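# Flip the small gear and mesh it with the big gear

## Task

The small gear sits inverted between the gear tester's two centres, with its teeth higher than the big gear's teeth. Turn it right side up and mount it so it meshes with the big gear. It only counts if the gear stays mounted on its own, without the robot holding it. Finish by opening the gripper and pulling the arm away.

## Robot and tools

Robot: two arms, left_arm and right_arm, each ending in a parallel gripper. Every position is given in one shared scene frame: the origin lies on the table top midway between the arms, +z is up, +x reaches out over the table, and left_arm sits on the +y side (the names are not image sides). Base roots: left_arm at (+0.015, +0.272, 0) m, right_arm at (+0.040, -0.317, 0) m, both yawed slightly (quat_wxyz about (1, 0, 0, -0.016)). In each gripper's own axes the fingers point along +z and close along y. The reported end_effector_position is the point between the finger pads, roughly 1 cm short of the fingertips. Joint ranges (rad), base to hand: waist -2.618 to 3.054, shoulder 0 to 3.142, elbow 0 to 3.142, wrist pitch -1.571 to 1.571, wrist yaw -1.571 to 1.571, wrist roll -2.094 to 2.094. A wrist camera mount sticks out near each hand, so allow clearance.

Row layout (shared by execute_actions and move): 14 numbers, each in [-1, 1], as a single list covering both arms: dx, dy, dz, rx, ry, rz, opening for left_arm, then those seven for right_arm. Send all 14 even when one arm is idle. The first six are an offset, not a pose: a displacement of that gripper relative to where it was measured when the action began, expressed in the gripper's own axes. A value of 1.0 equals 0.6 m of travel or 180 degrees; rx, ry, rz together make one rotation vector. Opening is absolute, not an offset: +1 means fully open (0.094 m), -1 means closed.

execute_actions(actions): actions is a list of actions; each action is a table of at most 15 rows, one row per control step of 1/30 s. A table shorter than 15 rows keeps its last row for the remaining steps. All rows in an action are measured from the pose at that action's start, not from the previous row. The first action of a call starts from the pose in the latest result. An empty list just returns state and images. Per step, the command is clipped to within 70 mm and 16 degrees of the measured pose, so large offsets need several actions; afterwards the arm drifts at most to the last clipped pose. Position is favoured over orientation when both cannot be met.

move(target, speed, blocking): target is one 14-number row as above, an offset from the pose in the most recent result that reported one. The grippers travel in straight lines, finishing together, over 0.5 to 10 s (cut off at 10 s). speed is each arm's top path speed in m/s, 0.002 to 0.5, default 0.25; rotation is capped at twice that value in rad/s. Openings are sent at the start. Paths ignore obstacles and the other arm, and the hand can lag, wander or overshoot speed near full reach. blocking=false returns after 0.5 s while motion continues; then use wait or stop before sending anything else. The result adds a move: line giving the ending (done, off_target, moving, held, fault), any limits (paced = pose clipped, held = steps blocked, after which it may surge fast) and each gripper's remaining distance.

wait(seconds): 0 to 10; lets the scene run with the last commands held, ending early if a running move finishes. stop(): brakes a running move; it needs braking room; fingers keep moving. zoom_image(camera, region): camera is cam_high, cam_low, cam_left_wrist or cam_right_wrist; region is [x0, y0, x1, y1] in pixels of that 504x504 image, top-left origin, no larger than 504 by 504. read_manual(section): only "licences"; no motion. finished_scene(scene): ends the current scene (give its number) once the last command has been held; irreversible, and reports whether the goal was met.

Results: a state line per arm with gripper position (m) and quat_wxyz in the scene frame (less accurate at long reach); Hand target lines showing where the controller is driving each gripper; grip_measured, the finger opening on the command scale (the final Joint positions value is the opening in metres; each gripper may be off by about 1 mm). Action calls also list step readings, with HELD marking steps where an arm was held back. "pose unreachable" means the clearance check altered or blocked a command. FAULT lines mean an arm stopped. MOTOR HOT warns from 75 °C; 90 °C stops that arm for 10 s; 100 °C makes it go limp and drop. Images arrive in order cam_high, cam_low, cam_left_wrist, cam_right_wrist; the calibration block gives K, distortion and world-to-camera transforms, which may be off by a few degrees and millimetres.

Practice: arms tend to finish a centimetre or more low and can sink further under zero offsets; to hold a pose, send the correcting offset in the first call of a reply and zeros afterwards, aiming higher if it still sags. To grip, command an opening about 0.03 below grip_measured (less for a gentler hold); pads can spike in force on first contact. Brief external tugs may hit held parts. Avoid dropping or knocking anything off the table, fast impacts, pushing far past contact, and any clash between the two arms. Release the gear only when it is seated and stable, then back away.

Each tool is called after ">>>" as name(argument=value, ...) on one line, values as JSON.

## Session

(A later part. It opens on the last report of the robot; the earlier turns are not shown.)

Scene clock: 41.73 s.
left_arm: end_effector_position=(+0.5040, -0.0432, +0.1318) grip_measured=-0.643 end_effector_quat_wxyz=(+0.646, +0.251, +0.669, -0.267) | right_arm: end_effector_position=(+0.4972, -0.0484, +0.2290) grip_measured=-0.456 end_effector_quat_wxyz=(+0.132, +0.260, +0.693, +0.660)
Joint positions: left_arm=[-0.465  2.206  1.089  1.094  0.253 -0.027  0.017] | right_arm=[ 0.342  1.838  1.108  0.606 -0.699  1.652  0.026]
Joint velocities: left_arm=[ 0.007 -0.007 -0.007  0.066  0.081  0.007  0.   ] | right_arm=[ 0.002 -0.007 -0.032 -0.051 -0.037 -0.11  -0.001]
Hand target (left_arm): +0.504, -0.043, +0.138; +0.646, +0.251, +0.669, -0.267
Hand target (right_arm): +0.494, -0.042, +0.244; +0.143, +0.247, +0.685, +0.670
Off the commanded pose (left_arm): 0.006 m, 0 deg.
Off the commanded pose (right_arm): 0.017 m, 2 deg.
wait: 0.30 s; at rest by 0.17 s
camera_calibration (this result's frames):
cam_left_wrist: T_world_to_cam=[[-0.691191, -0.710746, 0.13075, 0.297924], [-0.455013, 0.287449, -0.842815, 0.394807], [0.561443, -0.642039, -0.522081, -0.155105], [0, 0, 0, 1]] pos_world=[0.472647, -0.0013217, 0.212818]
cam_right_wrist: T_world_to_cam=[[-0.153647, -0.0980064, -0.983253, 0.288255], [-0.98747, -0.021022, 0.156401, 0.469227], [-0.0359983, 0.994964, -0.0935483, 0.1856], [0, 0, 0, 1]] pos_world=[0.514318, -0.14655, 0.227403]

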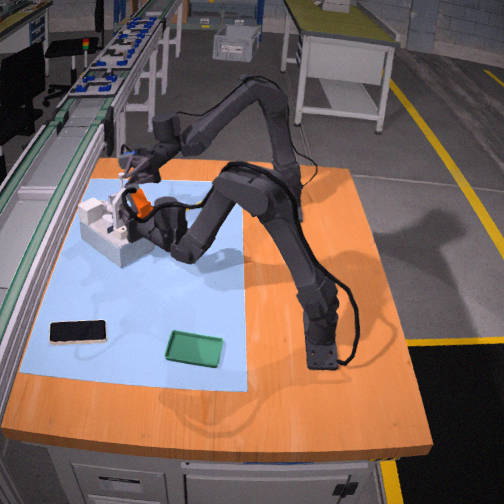

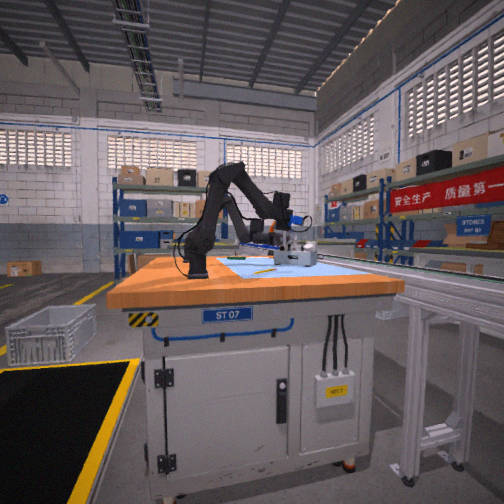

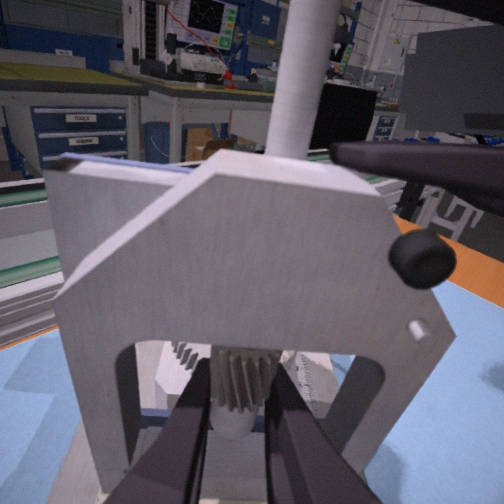

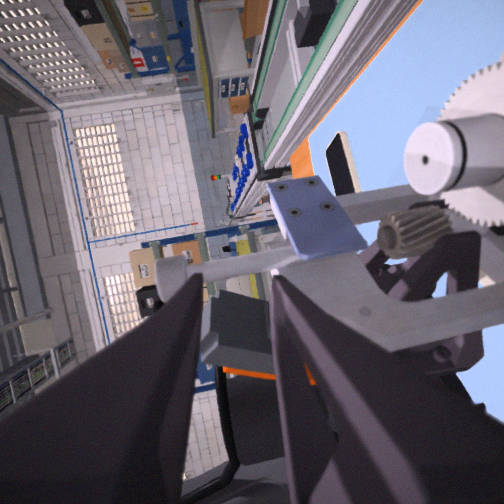

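>>> execute_actions(actions=[[[-0.014,0,0,0,-0.004,0,-0.8,0.014,0.023,0.004,-0.01,0,-0.005,-0.45],[-0.018,0,0,0,-0.008,0,-0.8,0.014,0.023,0.004,-0.01,0,-0.005,-0.45],[-0.021,0,0,0,-0.01,0,-0.8,0.014,0.023,0.004,-0.01,0,-0.005,-0.45]],[[-0.012,0,-0.01,0,0,0,-0.8,0.014,0.023,0.004,-0.01,0,-0.005,-0.45],[-0.012,0,-0.02,0,0,0,-0.8,0.014,0.023,0.004,-0.01,0,-0.005,-0.45],[-0.012,0,-0.03,0,0,0,-0.8,0.014,0.023,0.004,-0.01,0,-0.005,-0.45]]])

Scene clock: 43.07 s.
left_arm: end_effector_position=(+0.4925, -0.0355, +0.1308) grip_measured=-0.643 end_effector_quat_wxyz=(+0.640, +0.250, +0.675, -0.267) | right_arm: end_effector_position=(+0.4972, -0.0484, +0.2291) grip_measured=-0.456 end_effector_quat_wxyz=(+0.132, +0.260, +0.693, +0.660)
Joint positions: left_arm=[-0.462  2.163  1.023  1.102  0.256 -0.03   0.017] | right_arm=[ 0.342  1.838  1.108  0.606 -0.699  1.652  0.026]
Joint velocities: left_arm=[ 0.007 -0.002  0.002 -0.022  0.007 -0.037  0.   ] | right_arm=[ 0.012  0.002 -0.007 -0.022  0.007 -0.037 -0.001]
Hand target (left_arm): +0.492, -0.031, +0.139; +0.646, +0.250, +0.670, -0.268
Hand target (right_arm): +0.494, -0.042, +0.244; +0.141, +0.252, +0.684, +0.670
Off the commanded pose (left_arm): 0.010 m, 1 deg.
Off the commanded pose (right_arm): 0.016 m, 2 deg.
Step readings (end_effector_position; steps 1 to 15: 1st action; 16 to 30: 2nd action):
0: left_arm (+0.5040, -0.0432, +0.1318) | right_arm (+0.4972, -0.0484, +0.2290)
1: left_arm (+0.5040, -0.0432, +0.1318) | right_arm (+0.4972, -0.0484, +0.2290)
2: left_arm (+0.5040, -0.0432, +0.1318) | right_arm (+0.4972, -0.0484, +0.2290)
4: left_arm (+0.5040, -0.0432, +0.1320) | right_arm (+0.4972, -0.0484, +0.2290)
8: left_arm (+0.5041, -0.0432, +0.1320) | right_arm (+0.4972, -0.0484, +0.2290)
15: left_arm (+0.5041, -0.0432, +0.1320) | right_arm (+0.4972, -0.0484, +0.2290)
16: left_arm (+0.5039, -0.0431, +0.1319) | right_arm (+0.4972, -0.0484, +0.2290)
17: left_arm (+0.5028, -0.0424, +0.1320) | right_arm (+0.4972, -0.0484, +0.2290)
19: left_arm (+0.4989, -0.0387, +0.1341) | right_arm (+0.4972, -0.0484, +0.2290)
23: left_arm (+0.4928, -0.0355, +0.1310) | right_arm (+0.4972, -0.0484, +0.2290)
30: end_effector_position above
camera_calibration (this result's frames):
cam_left_wrist: T_world_to_cam=[[-0.688451, -0.711974, 0.138304, 0.29324], [-0.468506, 0.290987, -0.834164, 0.392092], [0.553658, -0.639077, -0.533894, -0.13868], [0, 0, 0, 1]] pos_world=[0.46236, 0.00605843, 0.212472]
cam_right_wrist: T_world_to_cam=[[-0.15329, -0.0978914, -0.983321, 0.288178], [-0.987527, -0.0210402, 0.15604, 0.469334], [-0.0359643, 0.994975, -0.0934451, 0.185565], [0, 0, 0, 1]] pos_world=[0.514328, -0.146547, 0.227476]

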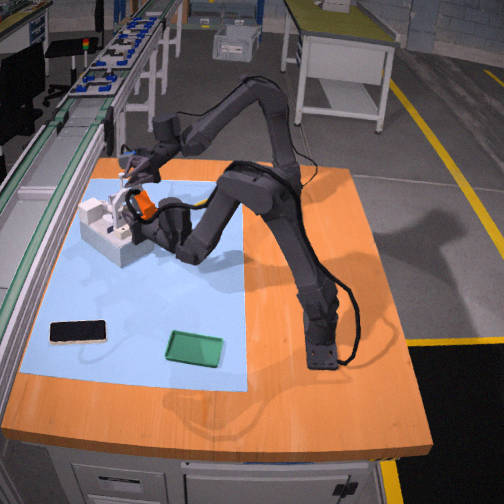

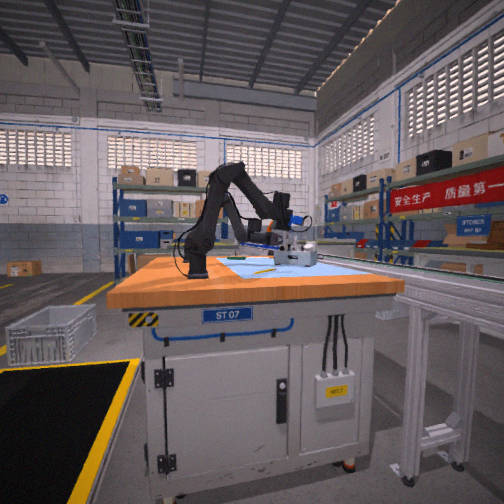

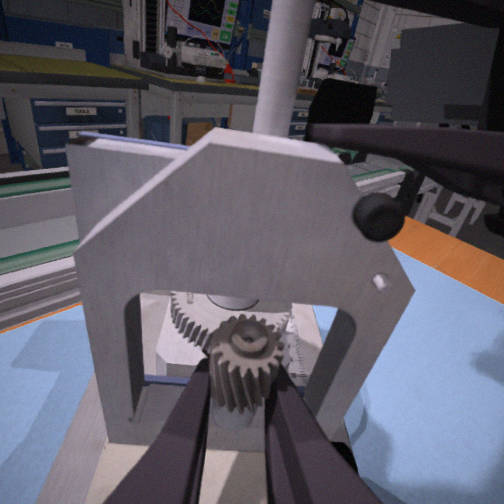

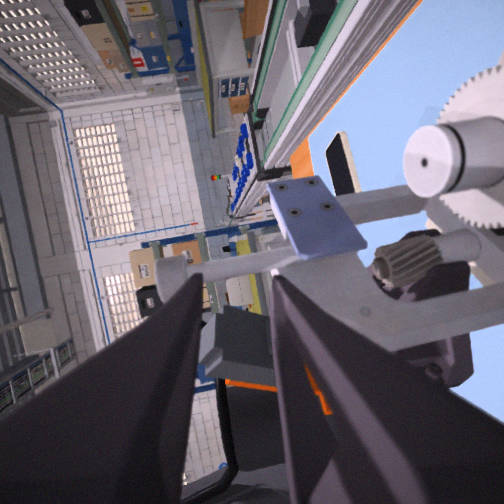

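>>> execute_actions(actions=[[[-0.02,0,-0.01,0,-0.006,0,-0.8,0.014,0.023,0.004,-0.01,0,-0.005,-0.45],[-0.022,0,-0.02,0,-0.006,0,-0.8,0.014,0.023,0.004,-0.01,0,-0.005,-0.45],[-0.024,0,-0.03,0,-0.006,0,-0.8,0.014,0.023,0.004,-0.01,0,-0.005,-0.45],[-0.024,0,-0.04,0,-0.006,0,-0.8,0.014,0.023,0.004,-0.01,0,-0.005,-0.45],[-0.024,0,-0.05,0,-0.006,0,-0.8,0.014,0.023,0.004,-0.01,0,-0.005,-0.45],[-0.024,0,-0.06,0,-0.006,0,-0.8,0.014,0.023,0.004,-0.01,0,-0.005,-0.45],[-0.024,0,-0.07,0,-0.006,0,-0.8,0.014,0.023,0.004,-0.01,0,-0.005,-0.45],[-0.024,0,-0.08,0,-0.006,0,-0.8,0.014,0.023,0.004,-0.01,0,-0.005,-0.45]],[[-0.02,0,-0.03,0,0,0,-0.8,0.014,0.023,0.004,-0.01,0,-0.005,-0.45],[-0.02,0,-0.06,0,0,0,-0.8,0.014,0.023,0.004,-0.01,0,-0.005,-0.45],[-0.02,0,-0.09,0,0,0,-0.8,0.014,0.023,0.004,-0.01,0,-0.005,-0.45]]])

Scene clock: 44.57 s.
left_arm: end_effector_position=(+0.4232, +0.0299, +0.1251) grip_measured=-0.643 end_effector_quat_wxyz=(+0.609, +0.246, +0.707, -0.262) | right_arm: end_effector_position=(+0.4972, -0.0484, +0.2291) grip_measured=-0.456 end_effector_quat_wxyz=(+0.132, +0.260, +0.693, +0.660)
Joint positions: left_arm=[-0.387  1.882  0.629  1.125  0.32  -0.031  0.017] | right_arm=[ 0.342  1.838  1.108  0.606 -0.699  1.652  0.026]
Joint velocities: left_arm=[-0.017 -0.002 -0.007 -0.051  0.022  0.007  0.   ] | right_arm=[-0.012 -0.002 -0.012  0.007  0.022  0.066  0.   ]
Hand target (left_arm): +0.422, +0.032, +0.140; +0.624, +0.249, +0.692, -0.264
Hand target (right_arm): +0.494, -0.042, +0.244; +0.141, +0.252, +0.684, +0.670
Off the commanded pose (left_arm): 0.015 m, 2 deg.
Off the commanded pose (right_arm): 0.016 m, 2 deg.
Step readings (end_effector_position; steps 1 to 15: 1st action; 16 to 30: 2nd action):
0: left_arm (+0.4925, -0.0355, +0.1308) | right_arm (+0.4972, -0.0484, +0.2291)
1: left_arm (+0.4924, -0.0354, +0.1312) | right_arm (+0.4972, -0.0484, +0.2291)
2: left_arm (+0.4913, -0.0348, +0.1312) | right_arm (+0.4972, -0.0484, +0.2291)
4: left_arm (+0.4851, -0.0312, +0.1300) | right_arm (+0.4972, -0.0484, +0.2291)
8: left_arm (+0.4678, -0.0174, +0.1257) | right_arm (+0.4972, -0.0484, +0.2291)
15: left_arm (+0.4598, -0.0049, +0.1236) | right_arm (+0.4972, -0.0484, +0.2291)
16: left_arm (+0.4584, -0.0043, +0.1241) | right_arm (+0.4972, -0.0484, +0.2291)
17: left_arm (+0.4539, -0.0014, +0.1240) | right_arm (+0.4972, -0.0484, +0.2291)
19: left_arm (+0.4376, +0.0111, +0.1234) | right_arm (+0.4972, -0.0484, +0.2291)
23: left_arm (+0.4242, +0.0297, +0.1235) | right_arm (+0.4972, -0.0484, +0.2291)
30: end_effector_position above
camera_calibration (this result's frames):
cam_left_wrist: T_world_to_cam=[[-0.667456, -0.724974, 0.170048, 0.280387], [-0.539561, 0.313466, -0.781417, 0.358674], [0.513202, -0.613312, -0.600393, -0.0368472], [0, 0, 0, 1]] pos_world=[0.399583, 0.0682422, 0.210472]
cam_right_wrist: T_world_to_cam=[[-0.15329, -0.0978914, -0.983321, 0.288178], [-0.987527, -0.0210402, 0.15604, 0.469334], [-0.0359643, 0.994975, -0.0934451, 0.185565], [0, 0, 0, 1]] pos_world=[0.514328, -0.146547, 0.227476]

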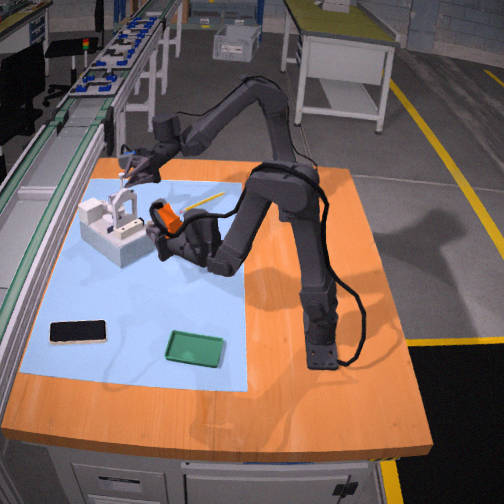

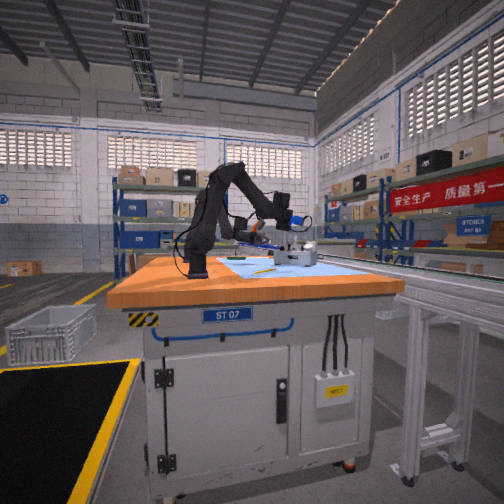

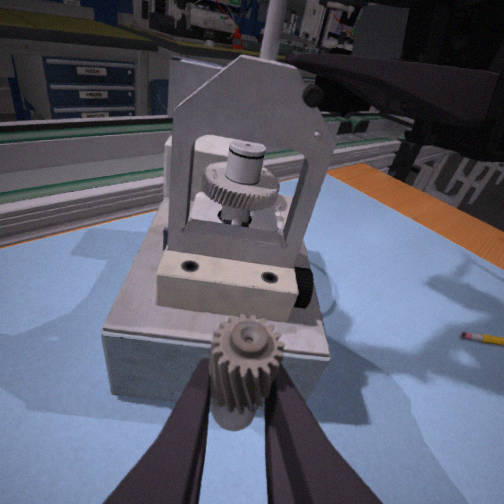

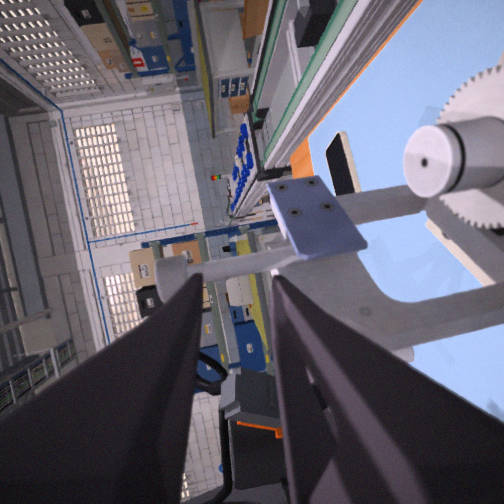

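>>> move(target=[0.09,0.1725,-0.352,-0.185,0.431,-0.174,-0.8,0.014,0.023,0.004,-0.01,0,-0.005,-0.45], speed=0.4)

>>> move(target=[0,0,-0.01,0,0,-0.5,-0.8,0.014,0.023,0.004,-0.01,0,-0.005,-0.45], speed=0.5)

Scene clock: 48.43 s.
left_arm: end_effector_position=(+0.3238, +0.2481, +0.0828) grip_measured=-0.643 end_effector_quat_wxyz=(-0.012, +0.021, +1.000, -0.004) | right_arm: end_effector_position=(+0.4971, -0.0487, +0.2290) grip_measured=-0.455 end_effector_quat_wxyz=(+0.132, +0.260, +0.693, +0.660)
Joint positions: left_arm=[-0.043  1.755  1.327 -1.166  0.01  -0.033  0.017] | right_arm=[ 0.341  1.838  1.108  0.606 -0.701  1.652  0.026]
Joint velocities: left_arm=[ 0.002  0.002  0.012 -0.022 -0.066  0.051 -0.001] | right_arm=[-0.012 -0.012 -0.017 -0.022  0.051 -0.095  0.   ]
Hand target (left_arm): +0.329, +0.252, +0.089; -0.006, +0.015, +1.000, -0.000
Hand target (right_arm): +0.494, -0.042, +0.244; +0.141, +0.252, +0.684, +0.670
Off the commanded pose (left_arm): 0.010 m, 3 deg.
Off the commanded pose (right_arm): 0.016 m, 2 deg.
move: off_target (left_arm, right_arm)
camera_calibration (this result's frames):
cam_left_wrist: T_world_to_cam=[[0.0558701, -0.997993, 0.02981, 0.224505], [-0.847135, -0.0315805, 0.530439, 0.280171], [-0.528433, -0.0548887, -0.847199, 0.341694], [0, 0, 0, 1]] pos_world=[0.405362, 0.251658, 0.134176]
cam_right_wrist: T_world_to_cam=[[-0.153622, -0.0979143, -0.983267, 0.288247], [-0.987432, -0.0221769, 0.156481, 0.469086], [-0.0371275, 0.994948, -0.0932769, 0.186404], [0, 0, 0, 1]] pos_world=[0.514392, -0.146836, 0.227408]

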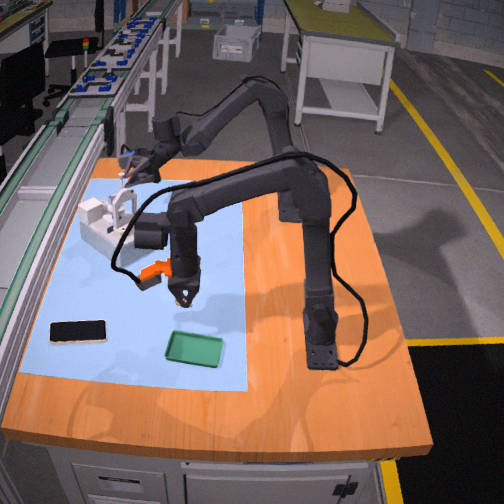

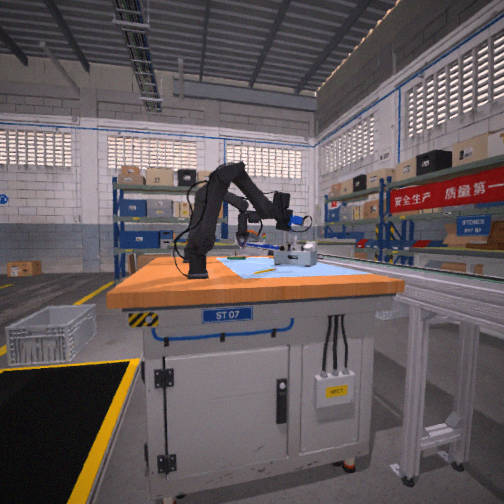

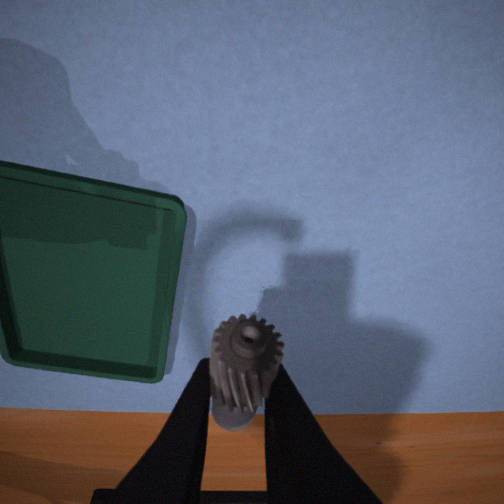

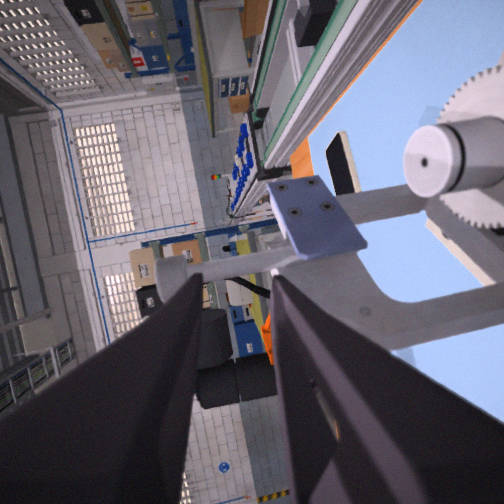

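Scene clock: 50.77 s.
left_arm: end_effector_position=(+0.3237, +0.2470, +0.0828) grip_measured=-0.643 end_effector_quat_wxyz=(+0.014, +0.689, -0.725, -0.003) | right_arm: end_effector_position=(+0.4971, -0.0487, +0.2290) grip_measured=-0.455 end_effector_quat_wxyz=(+0.132, +0.260, +0.693, +0.660)
Joint positions: left_arm=[-0.043  1.755  1.327 -1.166  0.016 -1.596  0.017] | right_arm=[ 0.341  1.838  1.108  0.606 -0.701  1.652  0.026]
Joint velocities: left_arm=[-0.017  0.012 -0.007  0.037  0.022 -0.051  0.001] | right_arm=[-0.017 -0.002 -0.002 -0.066 -0.007 -0.037 -0.   ]
Hand target (left_arm): +0.324, +0.248, +0.089; +0.011, +0.692, -0.722, -0.005
Hand target (right_arm): +0.494, -0.042, +0.244; +0.140, +0.252, +0.684, +0.670
Off the commanded pose (left_arm): 0.006 m, 1 deg.
Off the commanded pose (right_arm): 0.016 m, 2 deg.
move: off_target (right_arm)
camera_calibration (this result's frames):
cam_left_wrist: T_world_to_cam=[[0.998883, 0.0472087, -0.00192314, -0.337346], [0.0412838, -0.852276, 0.52146, 0.1959], [0.0229784, -0.520958, -0.853273, 0.278713], [0, 0, 0, 1]] pos_world=[0.322477, 0.328084, 0.135015]
cam_right_wrist: T_world_to_cam=[[-0.153622, -0.0979143, -0.983267, 0.288247], [-0.987432, -0.0221769, 0.156481, 0.469086], [-0.0371275, 0.994948, -0.0932769, 0.186404], [0, 0, 0, 1]] pos_world=[0.514392, -0.146836, 0.227408]

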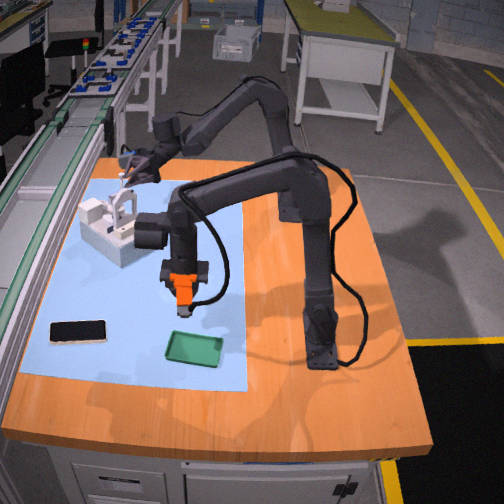

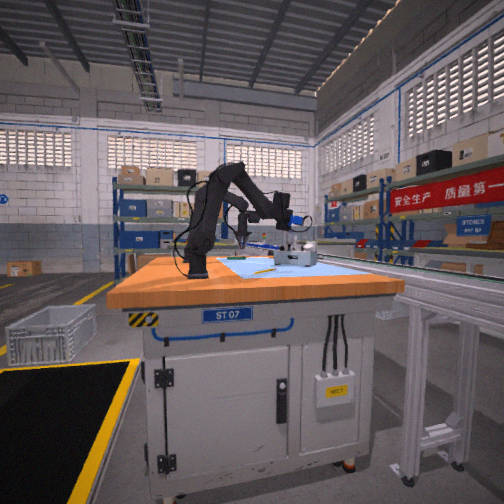

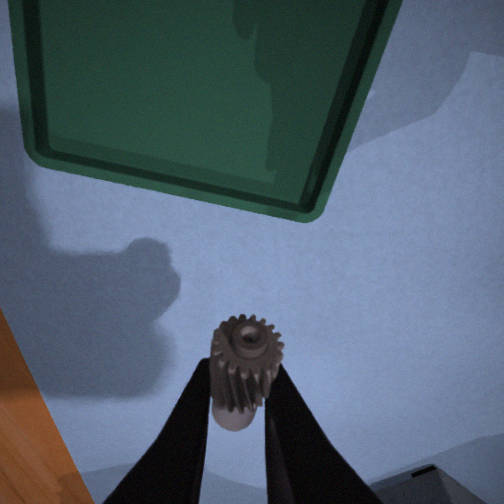

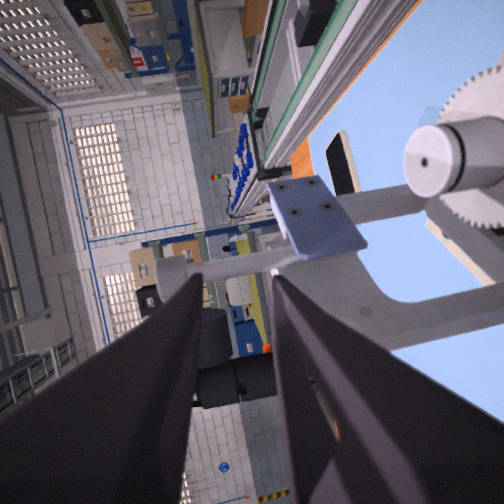

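>>> move(target=[-0.13,0.04,0.08,0,0,0,-0.8,0.014,0.023,0.004,-0.01,0,-0.005,-0.45], speed=0.2)

Scene clock: 52.03 s.
left_arm: end_effector_position=(+0.3010, +0.3216, +0.0334) grip_measured=-0.643 end_effector_quat_wxyz=(+0.022, +0.689, -0.724, -0.005) | right_arm: end_effector_position=(+0.4971, -0.0487, +0.2290) grip_measured=-0.455 end_effector_quat_wxyz=(+0.132, +0.260, +0.693, +0.660)
Joint positions: left_arm=[ 0.21   1.755  1.121 -0.98   0.017 -1.344  0.017] | right_arm=[ 0.341  1.838  1.108  0.606 -0.701  1.652  0.026]
Joint velocities: left_arm=[-0.007  0.002 -0.012  0.007 -0.007  0.051 -0.   ] | right_arm=[ 0.002  0.002  0.002 -0.007 -0.081  0.051 -0.001]
Hand target (left_arm): +0.301, +0.324, +0.033; +0.016, +0.689, -0.725, -0.003
Hand target (right_arm): +0.494, -0.042, +0.244; +0.140, +0.252, +0.684, +0.670
Off the commanded pose (left_arm): 0.004 m, 1 deg.
Off the commanded pose (right_arm): 0.016 m, 2 deg.
move: off_target (right_arm)
camera_calibration (this result's frames):
cam_left_wrist: T_world_to_cam=[[0.998686, 0.0484358, -0.016713, -0.31814], [0.0499436, -0.847352, 0.528678, 0.281824], [0.0114451, -0.528818, -0.848658, 0.281784], [0, 0, 0, 1]] pos_world=[0.300422, 0.403226, 0.0848274]
cam_right_wrist: T_world_to_cam=[[-0.153622, -0.0979143, -0.983267, 0.288247], [-0.987432, -0.0221769, 0.156481, 0.469086], [-0.0371275, 0.994948, -0.0932769, 0.186404], [0, 0, 0, 1]] pos_world=[0.514392, -0.146836, 0.227408]

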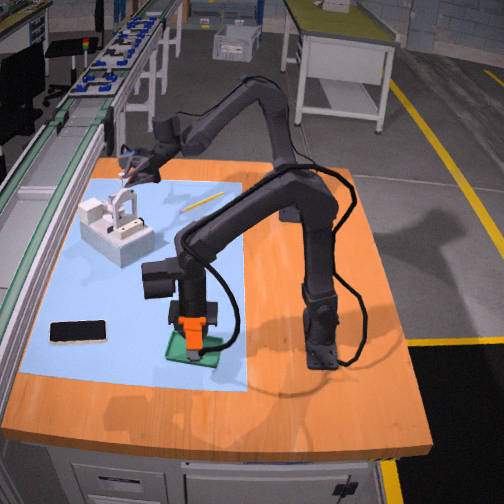

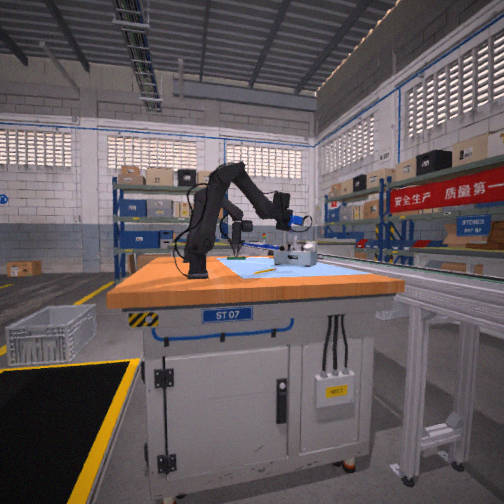

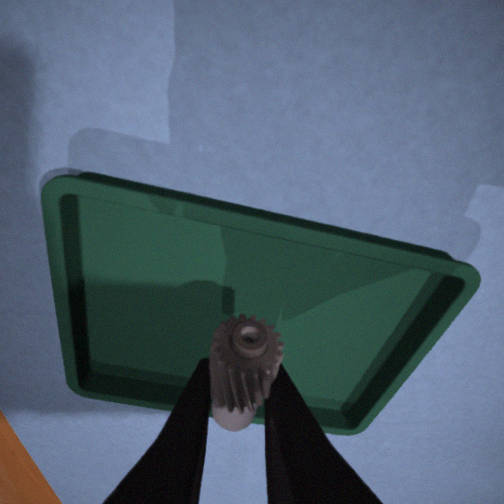

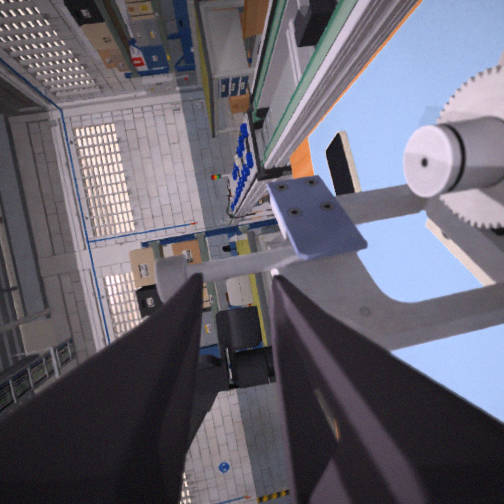

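>>> move(target=[-0.005,0,0.04,0,0,0,-0.8,0.014,0.023,0.004,-0.01,0,-0.005,-0.45], speed=0.04)

Scene clock: 53.00 s.
left_arm: end_effector_position=(+0.2988, +0.3213, +0.0195) grip_measured=-0.643 end_effector_quat_wxyz=(+0.026, +0.688, -0.725, -0.007) | right_arm: end_effector_position=(+0.4971, -0.0487, +0.2290) grip_measured=-0.455 end_effector_quat_wxyz=(+0.132, +0.260, +0.693, +0.660)
Joint positions: left_arm=[ 0.21   1.777  1.088 -0.933  0.016 -1.342  0.017] | right_arm=[ 0.341  1.838  1.108  0.606 -0.701  1.652  0.026]
Joint velocities: left_arm=[ 0.012 -0.012  0.002  0.037  0.007 -0.007 -0.   ] | right_arm=[ 0.007 -0.002 -0.002 -0.037 -0.066  0.007 -0.001]
Hand target (left_arm): +0.300, +0.324, +0.010; +0.023, +0.689, -0.724, -0.005
Hand target (right_arm): +0.494, -0.042, +0.244; +0.140, +0.252, +0.684, +0.670
Off the commanded pose (left_arm): 0.011 m, 1 deg.
Off the commanded pose (right_arm): 0.016 m, 2 deg.
move: off_target (left_arm, right_arm)
camera_calibration (this result's frames):
cam_left_wrist: T_world_to_cam=[[0.998586, 0.0464876, -0.0257968, -0.315265], [0.0530936, -0.846755, 0.529327, 0.287827], [0.0027636, -0.529948, -0.848026, 0.272828], [0, 0, 0, 1]] pos_world=[0.298784, 0.40296, 0.0708776]
cam_right_wrist: T_world_to_cam=[[-0.153622, -0.0979143, -0.983267, 0.288247], [-0.987432, -0.0221769, 0.156481, 0.469086], [-0.0371275, 0.994948, -0.0932769, 0.186404], [0, 0, 0, 1]] pos_world=[0.514392, -0.146836, 0.227408]

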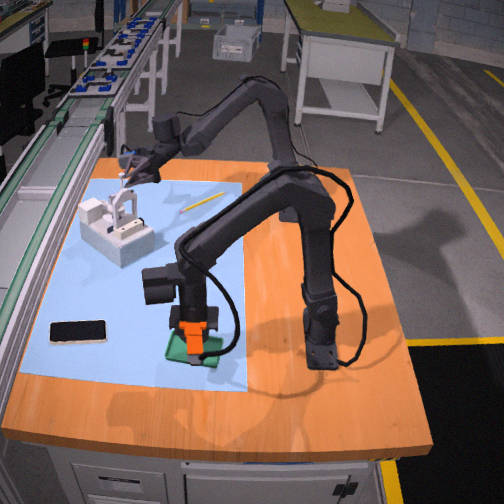

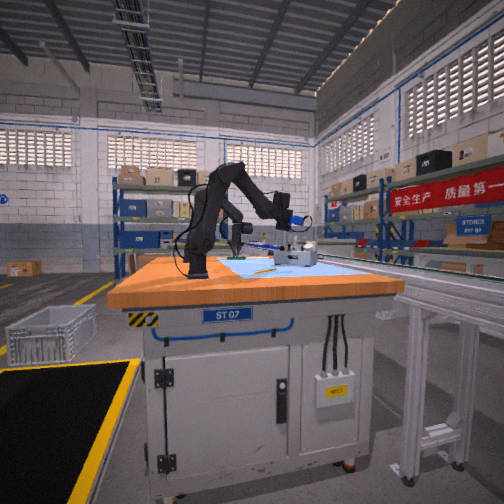

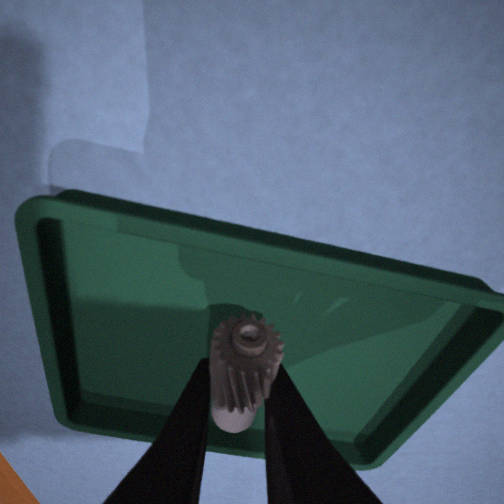

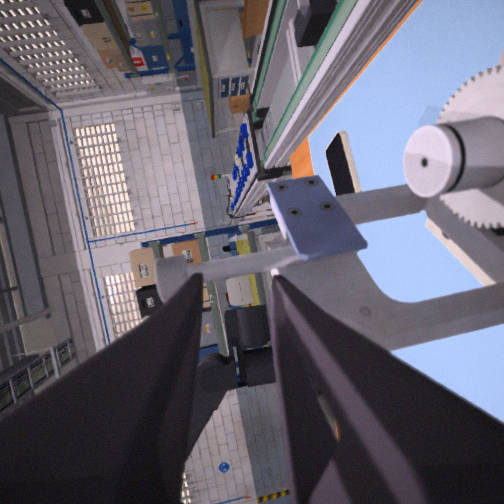

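>>> execute_actions(actions=[[[0,0,0.02,0,0,0,-0.8,0.014,0.023,0.004,-0.01,0,-0.005,-0.45],[0,0,0.024,0,0,0,-0.8,0.014,0.023,0.004,-0.01,0,-0.005,-0.45],[0,0,0.028,0,0,0,-0.8,0.014,0.023,0.004,-0.01,0,-0.005,-0.45]],[[0,0,0,0,0,0,-0.8,0.014,0.023,0.004,-0.01,0,-0.005,-0.45],[0,0,0,0,0,0,-0.7,0.014,0.023,0.004,-0.01,0,-0.005,-0.45],[0,0,0,0,0,0,-0.62,0.014,0.023,0.004,-0.01,0,-0.005,-0.45],[0,0,0,0,0,0,-0.6,0.014,0.023,0.004,-0.01,0,-0.005,-0.45],[0,0,0,0,0,0,-0.57,0.014,0.023,0.004,-0.01,0,-0.005,-0.45],[0,0,0,0,0,0,-0.54,0.014,0.023,0.004,-0.01,0,-0.005,-0.45],[0,0,0,0,0,0,-0.5,0.014,0.023,0.004,-0.01,0,-0.005,-0.45]]])

Scene clock: 54.33 s.
left_arm: end_effector_position=(+0.2985, +0.3212, +0.0191) grip_measured=-0.503 end_effector_quat_wxyz=(+0.026, +0.688, -0.725, -0.007) | right_arm: end_effector_position=(+0.4971, -0.0487, +0.2290) grip_measured=-0.455 end_effector_quat_wxyz=(+0.132, +0.260, +0.693, +0.660)
Joint positions: left_arm=[ 0.21   1.776  1.085 -0.93   0.017 -1.342  0.023] | right_arm=[ 0.341  1.838  1.108  0.606 -0.701  1.652  0.026]
Joint velocities: left_arm=[ 0.007  0.007 -0.002  0.037  0.007 -0.022  0.   ] | right_arm=[-0.002 -0.012  0.002  0.051 -0.051 -0.051  0.   ]
Hand target (left_arm): +0.298, +0.321, +0.019; +0.026, +0.688, -0.725, -0.007
Hand target (right_arm): +0.494, -0.042, +0.244; +0.140, +0.252, +0.684, +0.670
Off the commanded pose (left_arm): 0.000 m, 0 deg.
Off the commanded pose (right_arm): 0.016 m, 2 deg.
Step readings (end_effector_position; steps 1 to 15: 1st action; 16 to 30: 2nd action):
0: left_arm (+0.2988, +0.3213, +0.0195) | right_arm (+0.4971, -0.0487, +0.2290)
1: left_arm (+0.2988, +0.3213, +0.0195) | right_arm (+0.4971, -0.0487, +0.2290)
2: left_arm (+0.2985, +0.3213, +0.0192) | right_arm (+0.4971, -0.0487, +0.2290)
4: left_arm (+0.2984, +0.3212, +0.0188) | right_arm (+0.4971, -0.0487, +0.2290)
8: left_arm (+0.2984, +0.3212, +0.0188) | right_arm (+0.4971, -0.0487, +0.2290)
15: left_arm (+0.2984, +0.3212, +0.0188) | right_arm (+0.4971, -0.0487, +0.2290)
16: left_arm (+0.2983, +0.3212, +0.0190) | right_arm (+0.4971, -0.0487, +0.2290)
17: left_arm (+0.2984, +0.3212, +0.0191) | right_arm (+0.4971, -0.0487, +0.2290)
19: left_arm (+0.2984, +0.3212, +0.0191) | right_arm (+0.4971, -0.0487, +0.2290)
23: left_arm (+0.2985, +0.3212, +0.0191) | right_arm (+0.4971, -0.0487, +0.2290)
30: end_effector_position above
camera_calibration (this result's frames):
cam_left_wrist: T_world_to_cam=[[0.998606, 0.0465008, -0.0249911, -0.314997], [0.0526769, -0.846626, 0.529574, 0.288019], [0.00346752, -0.530152, -0.847895, 0.272294], [0, 0, 0, 1]] pos_world=[0.298442, 0.40285, 0.0704776]
cam_right_wrist: T_world_to_cam=[[-0.153622, -0.0979143, -0.983267, 0.288247], [-0.987432, -0.0221769, 0.156481, 0.469086], [-0.0371275, 0.994948, -0.0932769, 0.186404], [0, 0, 0, 1]] pos_world=[0.514392, -0.146836, 0.227408]

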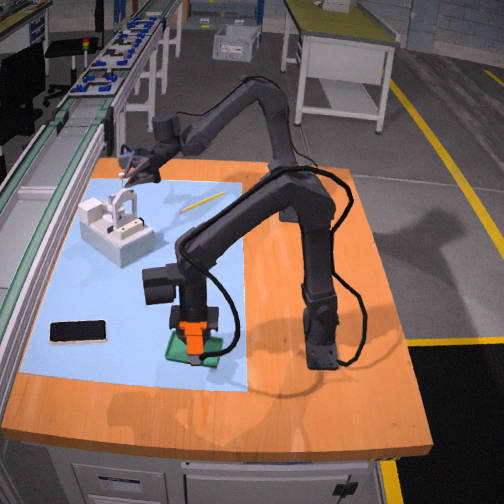

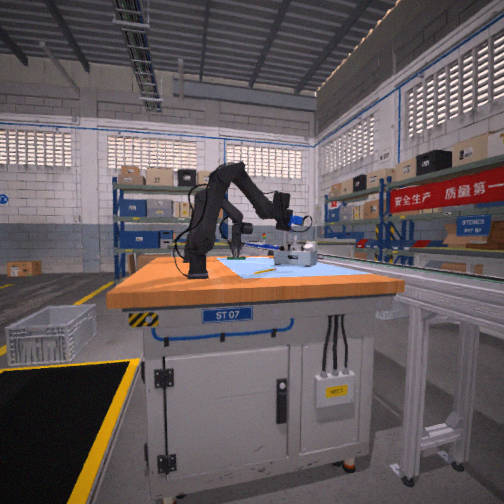

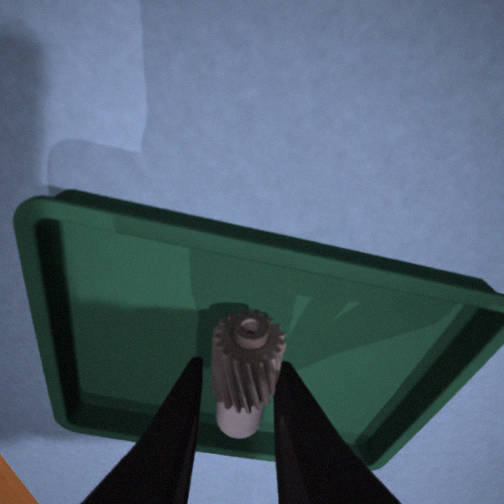

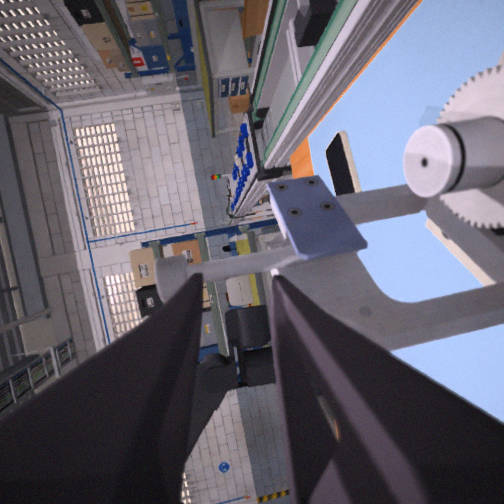

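Laid down. Lift, roll 180°.

>>> move(target=[0,0,-0.07,0,0,0,-0.5,0.014,0.023,0.004,-0.01,0,-0.005,-0.45], speed=0.15)

>>> move(target=[0.02,0,-0.01,0,0,0.97,-0.5,0.014,0.023,0.004,-0.01,0,-0.005,-0.45], speed=0.5)

Scene clock: 55.47 s.
left_arm: end_effector_position=(+0.2971, +0.3209, +0.0508) grip_measured=-0.502 end_effector_quat_wxyz=(+0.033, +0.688, -0.725, -0.012) | right_arm: end_effector_position=(+0.4971, -0.0487, +0.2290) grip_measured=-0.455 end_effector_quat_wxyz=(+0.132, +0.260, +0.693, +0.660)
Joint positions: left_arm=[ 0.21   1.74   1.176 -1.075  0.017 -1.342  0.023] | right_arm=[ 0.341  1.838  1.108  0.606 -0.701  1.652  0.026]
Joint velocities: left_arm=[-0.002  0.007 -0.007 -0.051  0.007  0.022  0.001] | right_arm=[-0.002  0.012 -0.002  0.037  0.081 -0.051  0.   ]
Hand target (left_arm): +0.300, +0.323, +0.061; +0.026, +0.688, -0.725, -0.007
Hand target (right_arm): +0.494, -0.042, +0.244; +0.140, +0.252, +0.684, +0.670
Off the commanded pose (left_arm): 0.011 m, 1 deg.
Off the commanded pose (right_arm): 0.016 m, 2 deg.
move: off_target (left_arm, right_arm)
camera_calibration (this result's frames):
cam_left_wrist: T_world_to_cam=[[0.998041, 0.0464098, -0.0419532, -0.311798], [0.0616262, -0.844826, 0.531481, 0.267735], [-0.0107772, -0.533025, -0.846031, 0.30403], [0, 0, 0, 1]] pos_world=[0.297964, 0.402716, 0.101842]
cam_right_wrist: T_world_to_cam=[[-0.153622, -0.0979143, -0.983267, 0.288247], [-0.987432, -0.0221769, 0.156481, 0.469086], [-0.0371275, 0.994948, -0.0932769, 0.186404], [0, 0, 0, 1]] pos_world=[0.514392, -0.146836, 0.227408]

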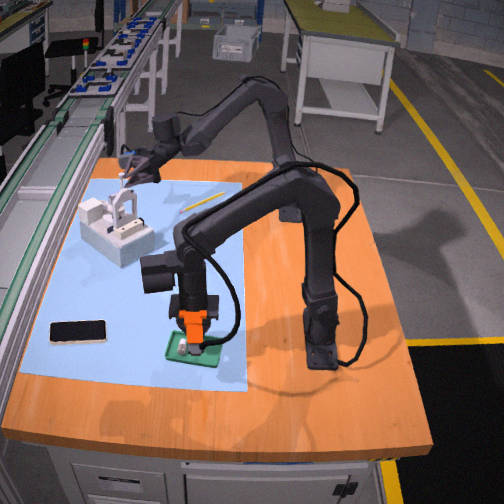

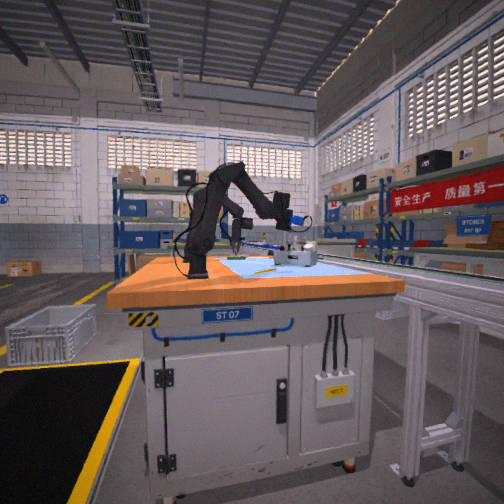

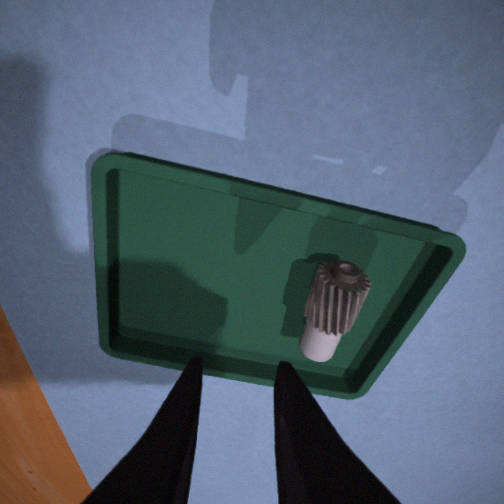

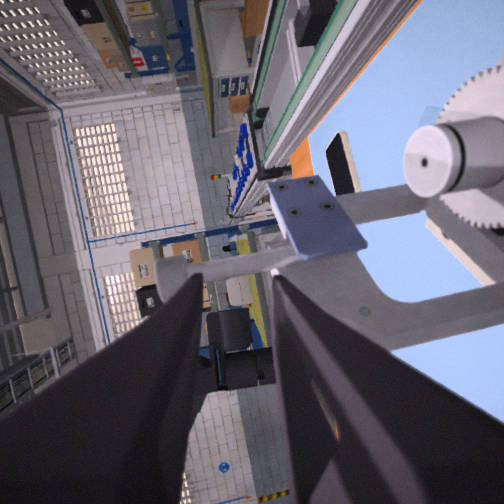

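Scene clock: 59.27 s.
left_arm: end_effector_position=(+0.2983, +0.3131, +0.0508) grip_measured=-0.502 end_effector_quat_wxyz=(-0.016, +0.685, +0.727, -0.030) | right_arm: end_effector_position=(+0.4971, -0.0487, +0.2290) grip_measured=-0.455 end_effector_quat_wxyz=(+0.132, +0.260, +0.693, +0.660)
Joint positions: left_arm=[ 0.179  1.74   1.176 -1.075  0.012  1.658  0.023] | right_arm=[ 0.341  1.838  1.108  0.606 -0.701  1.652  0.026]
Joint velocities: left_arm=[ 0.007 -0.002 -0.022  0.095 -0.051  0.007 -0.   ] | right_arm=[-0.002  0.012 -0.002 -0.066 -0.007  0.022 -0.   ]
Hand target (left_arm): +0.297, +0.309, +0.057; -0.013, +0.691, +0.722, -0.032
Hand target (right_arm): +0.494, -0.042, +0.244; +0.140, +0.252, +0.684, +0.670
Off the commanded pose (left_arm): 0.008 m, 1 deg.
Off the commanded pose (right_arm): 0.016 m, 2 deg.
move: off_target (right_arm)
camera_calibration (this result's frames):
cam_left_wrist: T_world_to_cam=[[-0.983707, -0.155395, 0.0904077, 0.335047], [-0.0904108, 0.862258, 0.498334, -0.226344], [-0.155394, 0.48204, -0.862259, 0.026042], [0, 0, 0, 1]] pos_world=[0.313171, 0.234679, 0.104959]
cam_right_wrist: T_world_to_cam=[[-0.153622, -0.0979143, -0.983267, 0.288247], [-0.987432, -0.0221769, 0.156481, 0.469086], [-0.0371275, 0.994948, -0.0932769, 0.186404], [0, 0, 0, 1]] pos_world=[0.514392, -0.146836, 0.227408]

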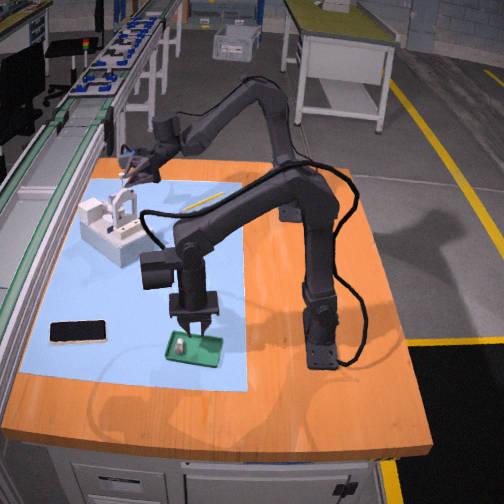

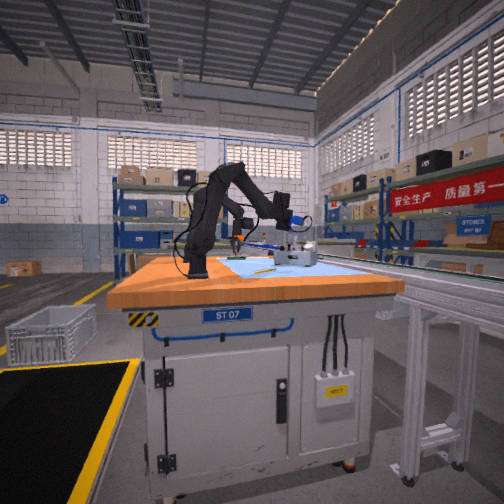

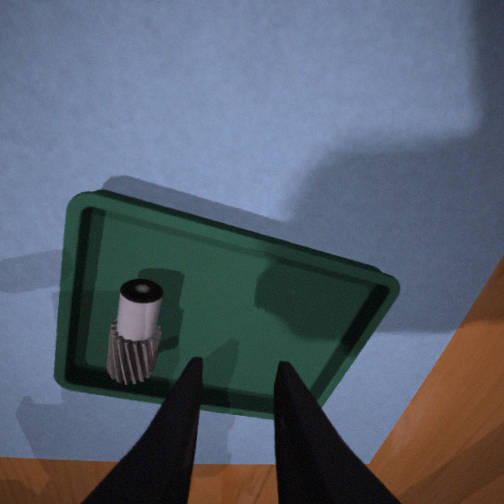

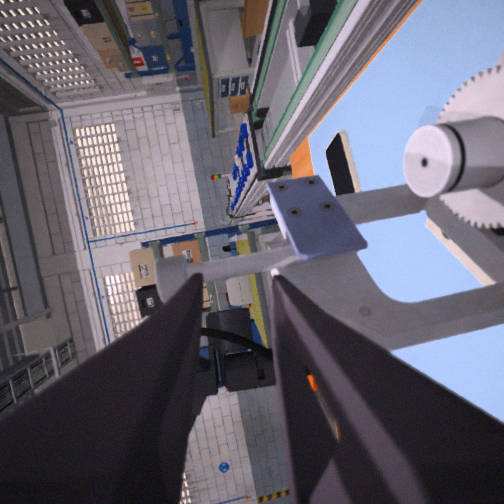

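>>> move(target=[-0.007,0.058,0.015,0,0,0.045,-0.45,0.014,0.023,0.004,-0.01,0,-0.005,-0.45], speed=0.1)

Scene clock: 60.90 s.
left_arm: end_effector_position=(+0.3218, +0.3135, +0.0360) grip_measured=-0.452 end_effector_quat_wxyz=(-0.023, +0.728, +0.684, -0.041) | right_arm: end_effector_position=(+0.4971, -0.0487, +0.2290) grip_measured=-0.455 end_effector_quat_wxyz=(+0.132, +0.260, +0.693, +0.660)
Joint positions: left_arm=[ 0.168  1.867  1.272 -1.07   0.01   1.77   0.026] | right_arm=[ 0.341  1.838  1.108  0.606 -0.701  1.652  0.026]
Joint velocities: left_arm=[-0.027 -0.002 -0.002 -0.022 -0.022  0.007  0.   ] | right_arm=[ 0.022  0.002  0.007 -0.081 -0.037 -0.037  0.001]
Hand target (left_arm): +0.333, +0.311, +0.040; -0.014, +0.735, +0.677, -0.031
Hand target (right_arm): +0.494, -0.042, +0.244; +0.140, +0.252, +0.684, +0.670
Off the commanded pose (left_arm): 0.012 m, 2 deg.
Off the commanded pose (right_arm): 0.016 m, 2 deg.
move: off_target (left_arm, right_arm)
camera_calibration (this result's frames):
cam_left_wrist: T_world_to_cam=[[-0.99277, -0.0333347, 0.115312, 0.323311], [0.0275963, 0.871547, 0.489536, -0.257789], [-0.116819, 0.489178, -0.864325, 0.00223201], [0, 0, 0, 1]] pos_world=[0.328348, 0.234361, 0.0908443]
cam_right_wrist: T_world_to_cam=[[-0.153622, -0.0979143, -0.983267, 0.288247], [-0.987432, -0.0221769, 0.156481, 0.469086], [-0.0371275, 0.994948, -0.0932769, 0.186404], [0, 0, 0, 1]] pos_world=[0.514392, -0.146836, 0.227408]

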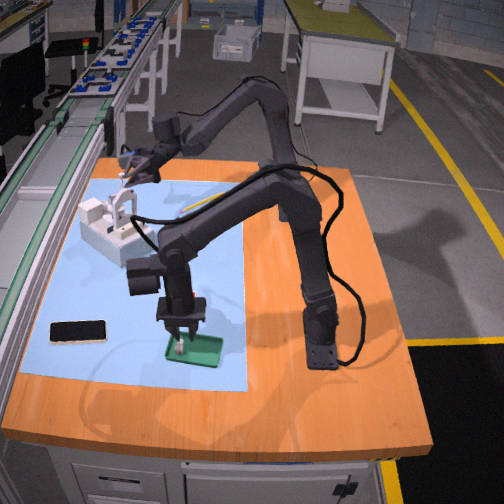

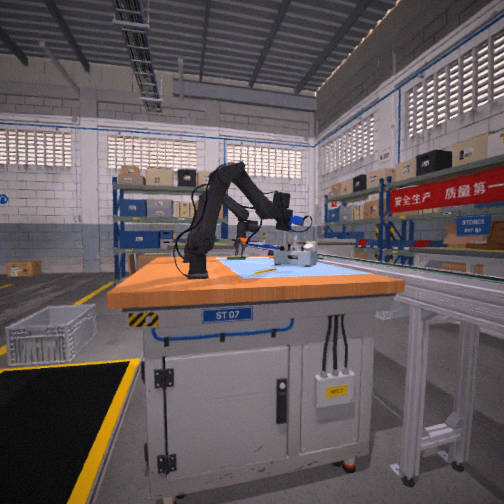

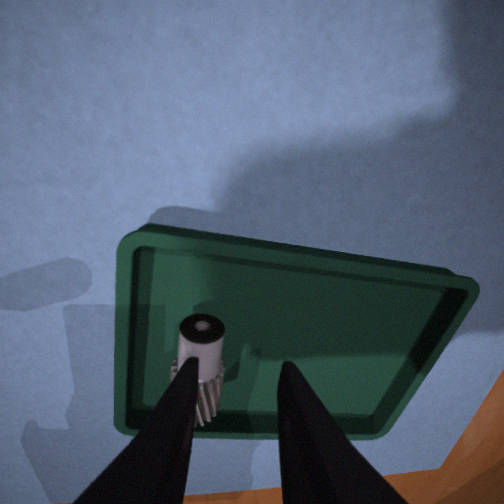

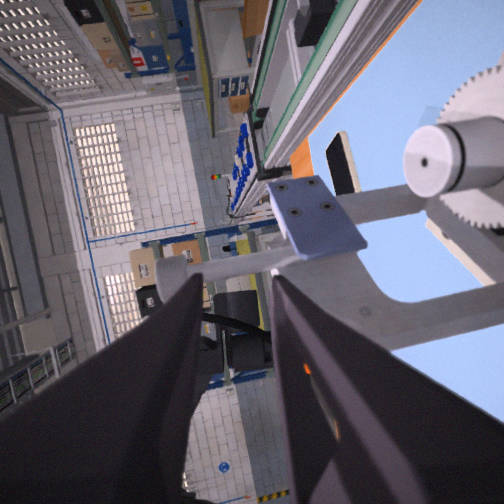

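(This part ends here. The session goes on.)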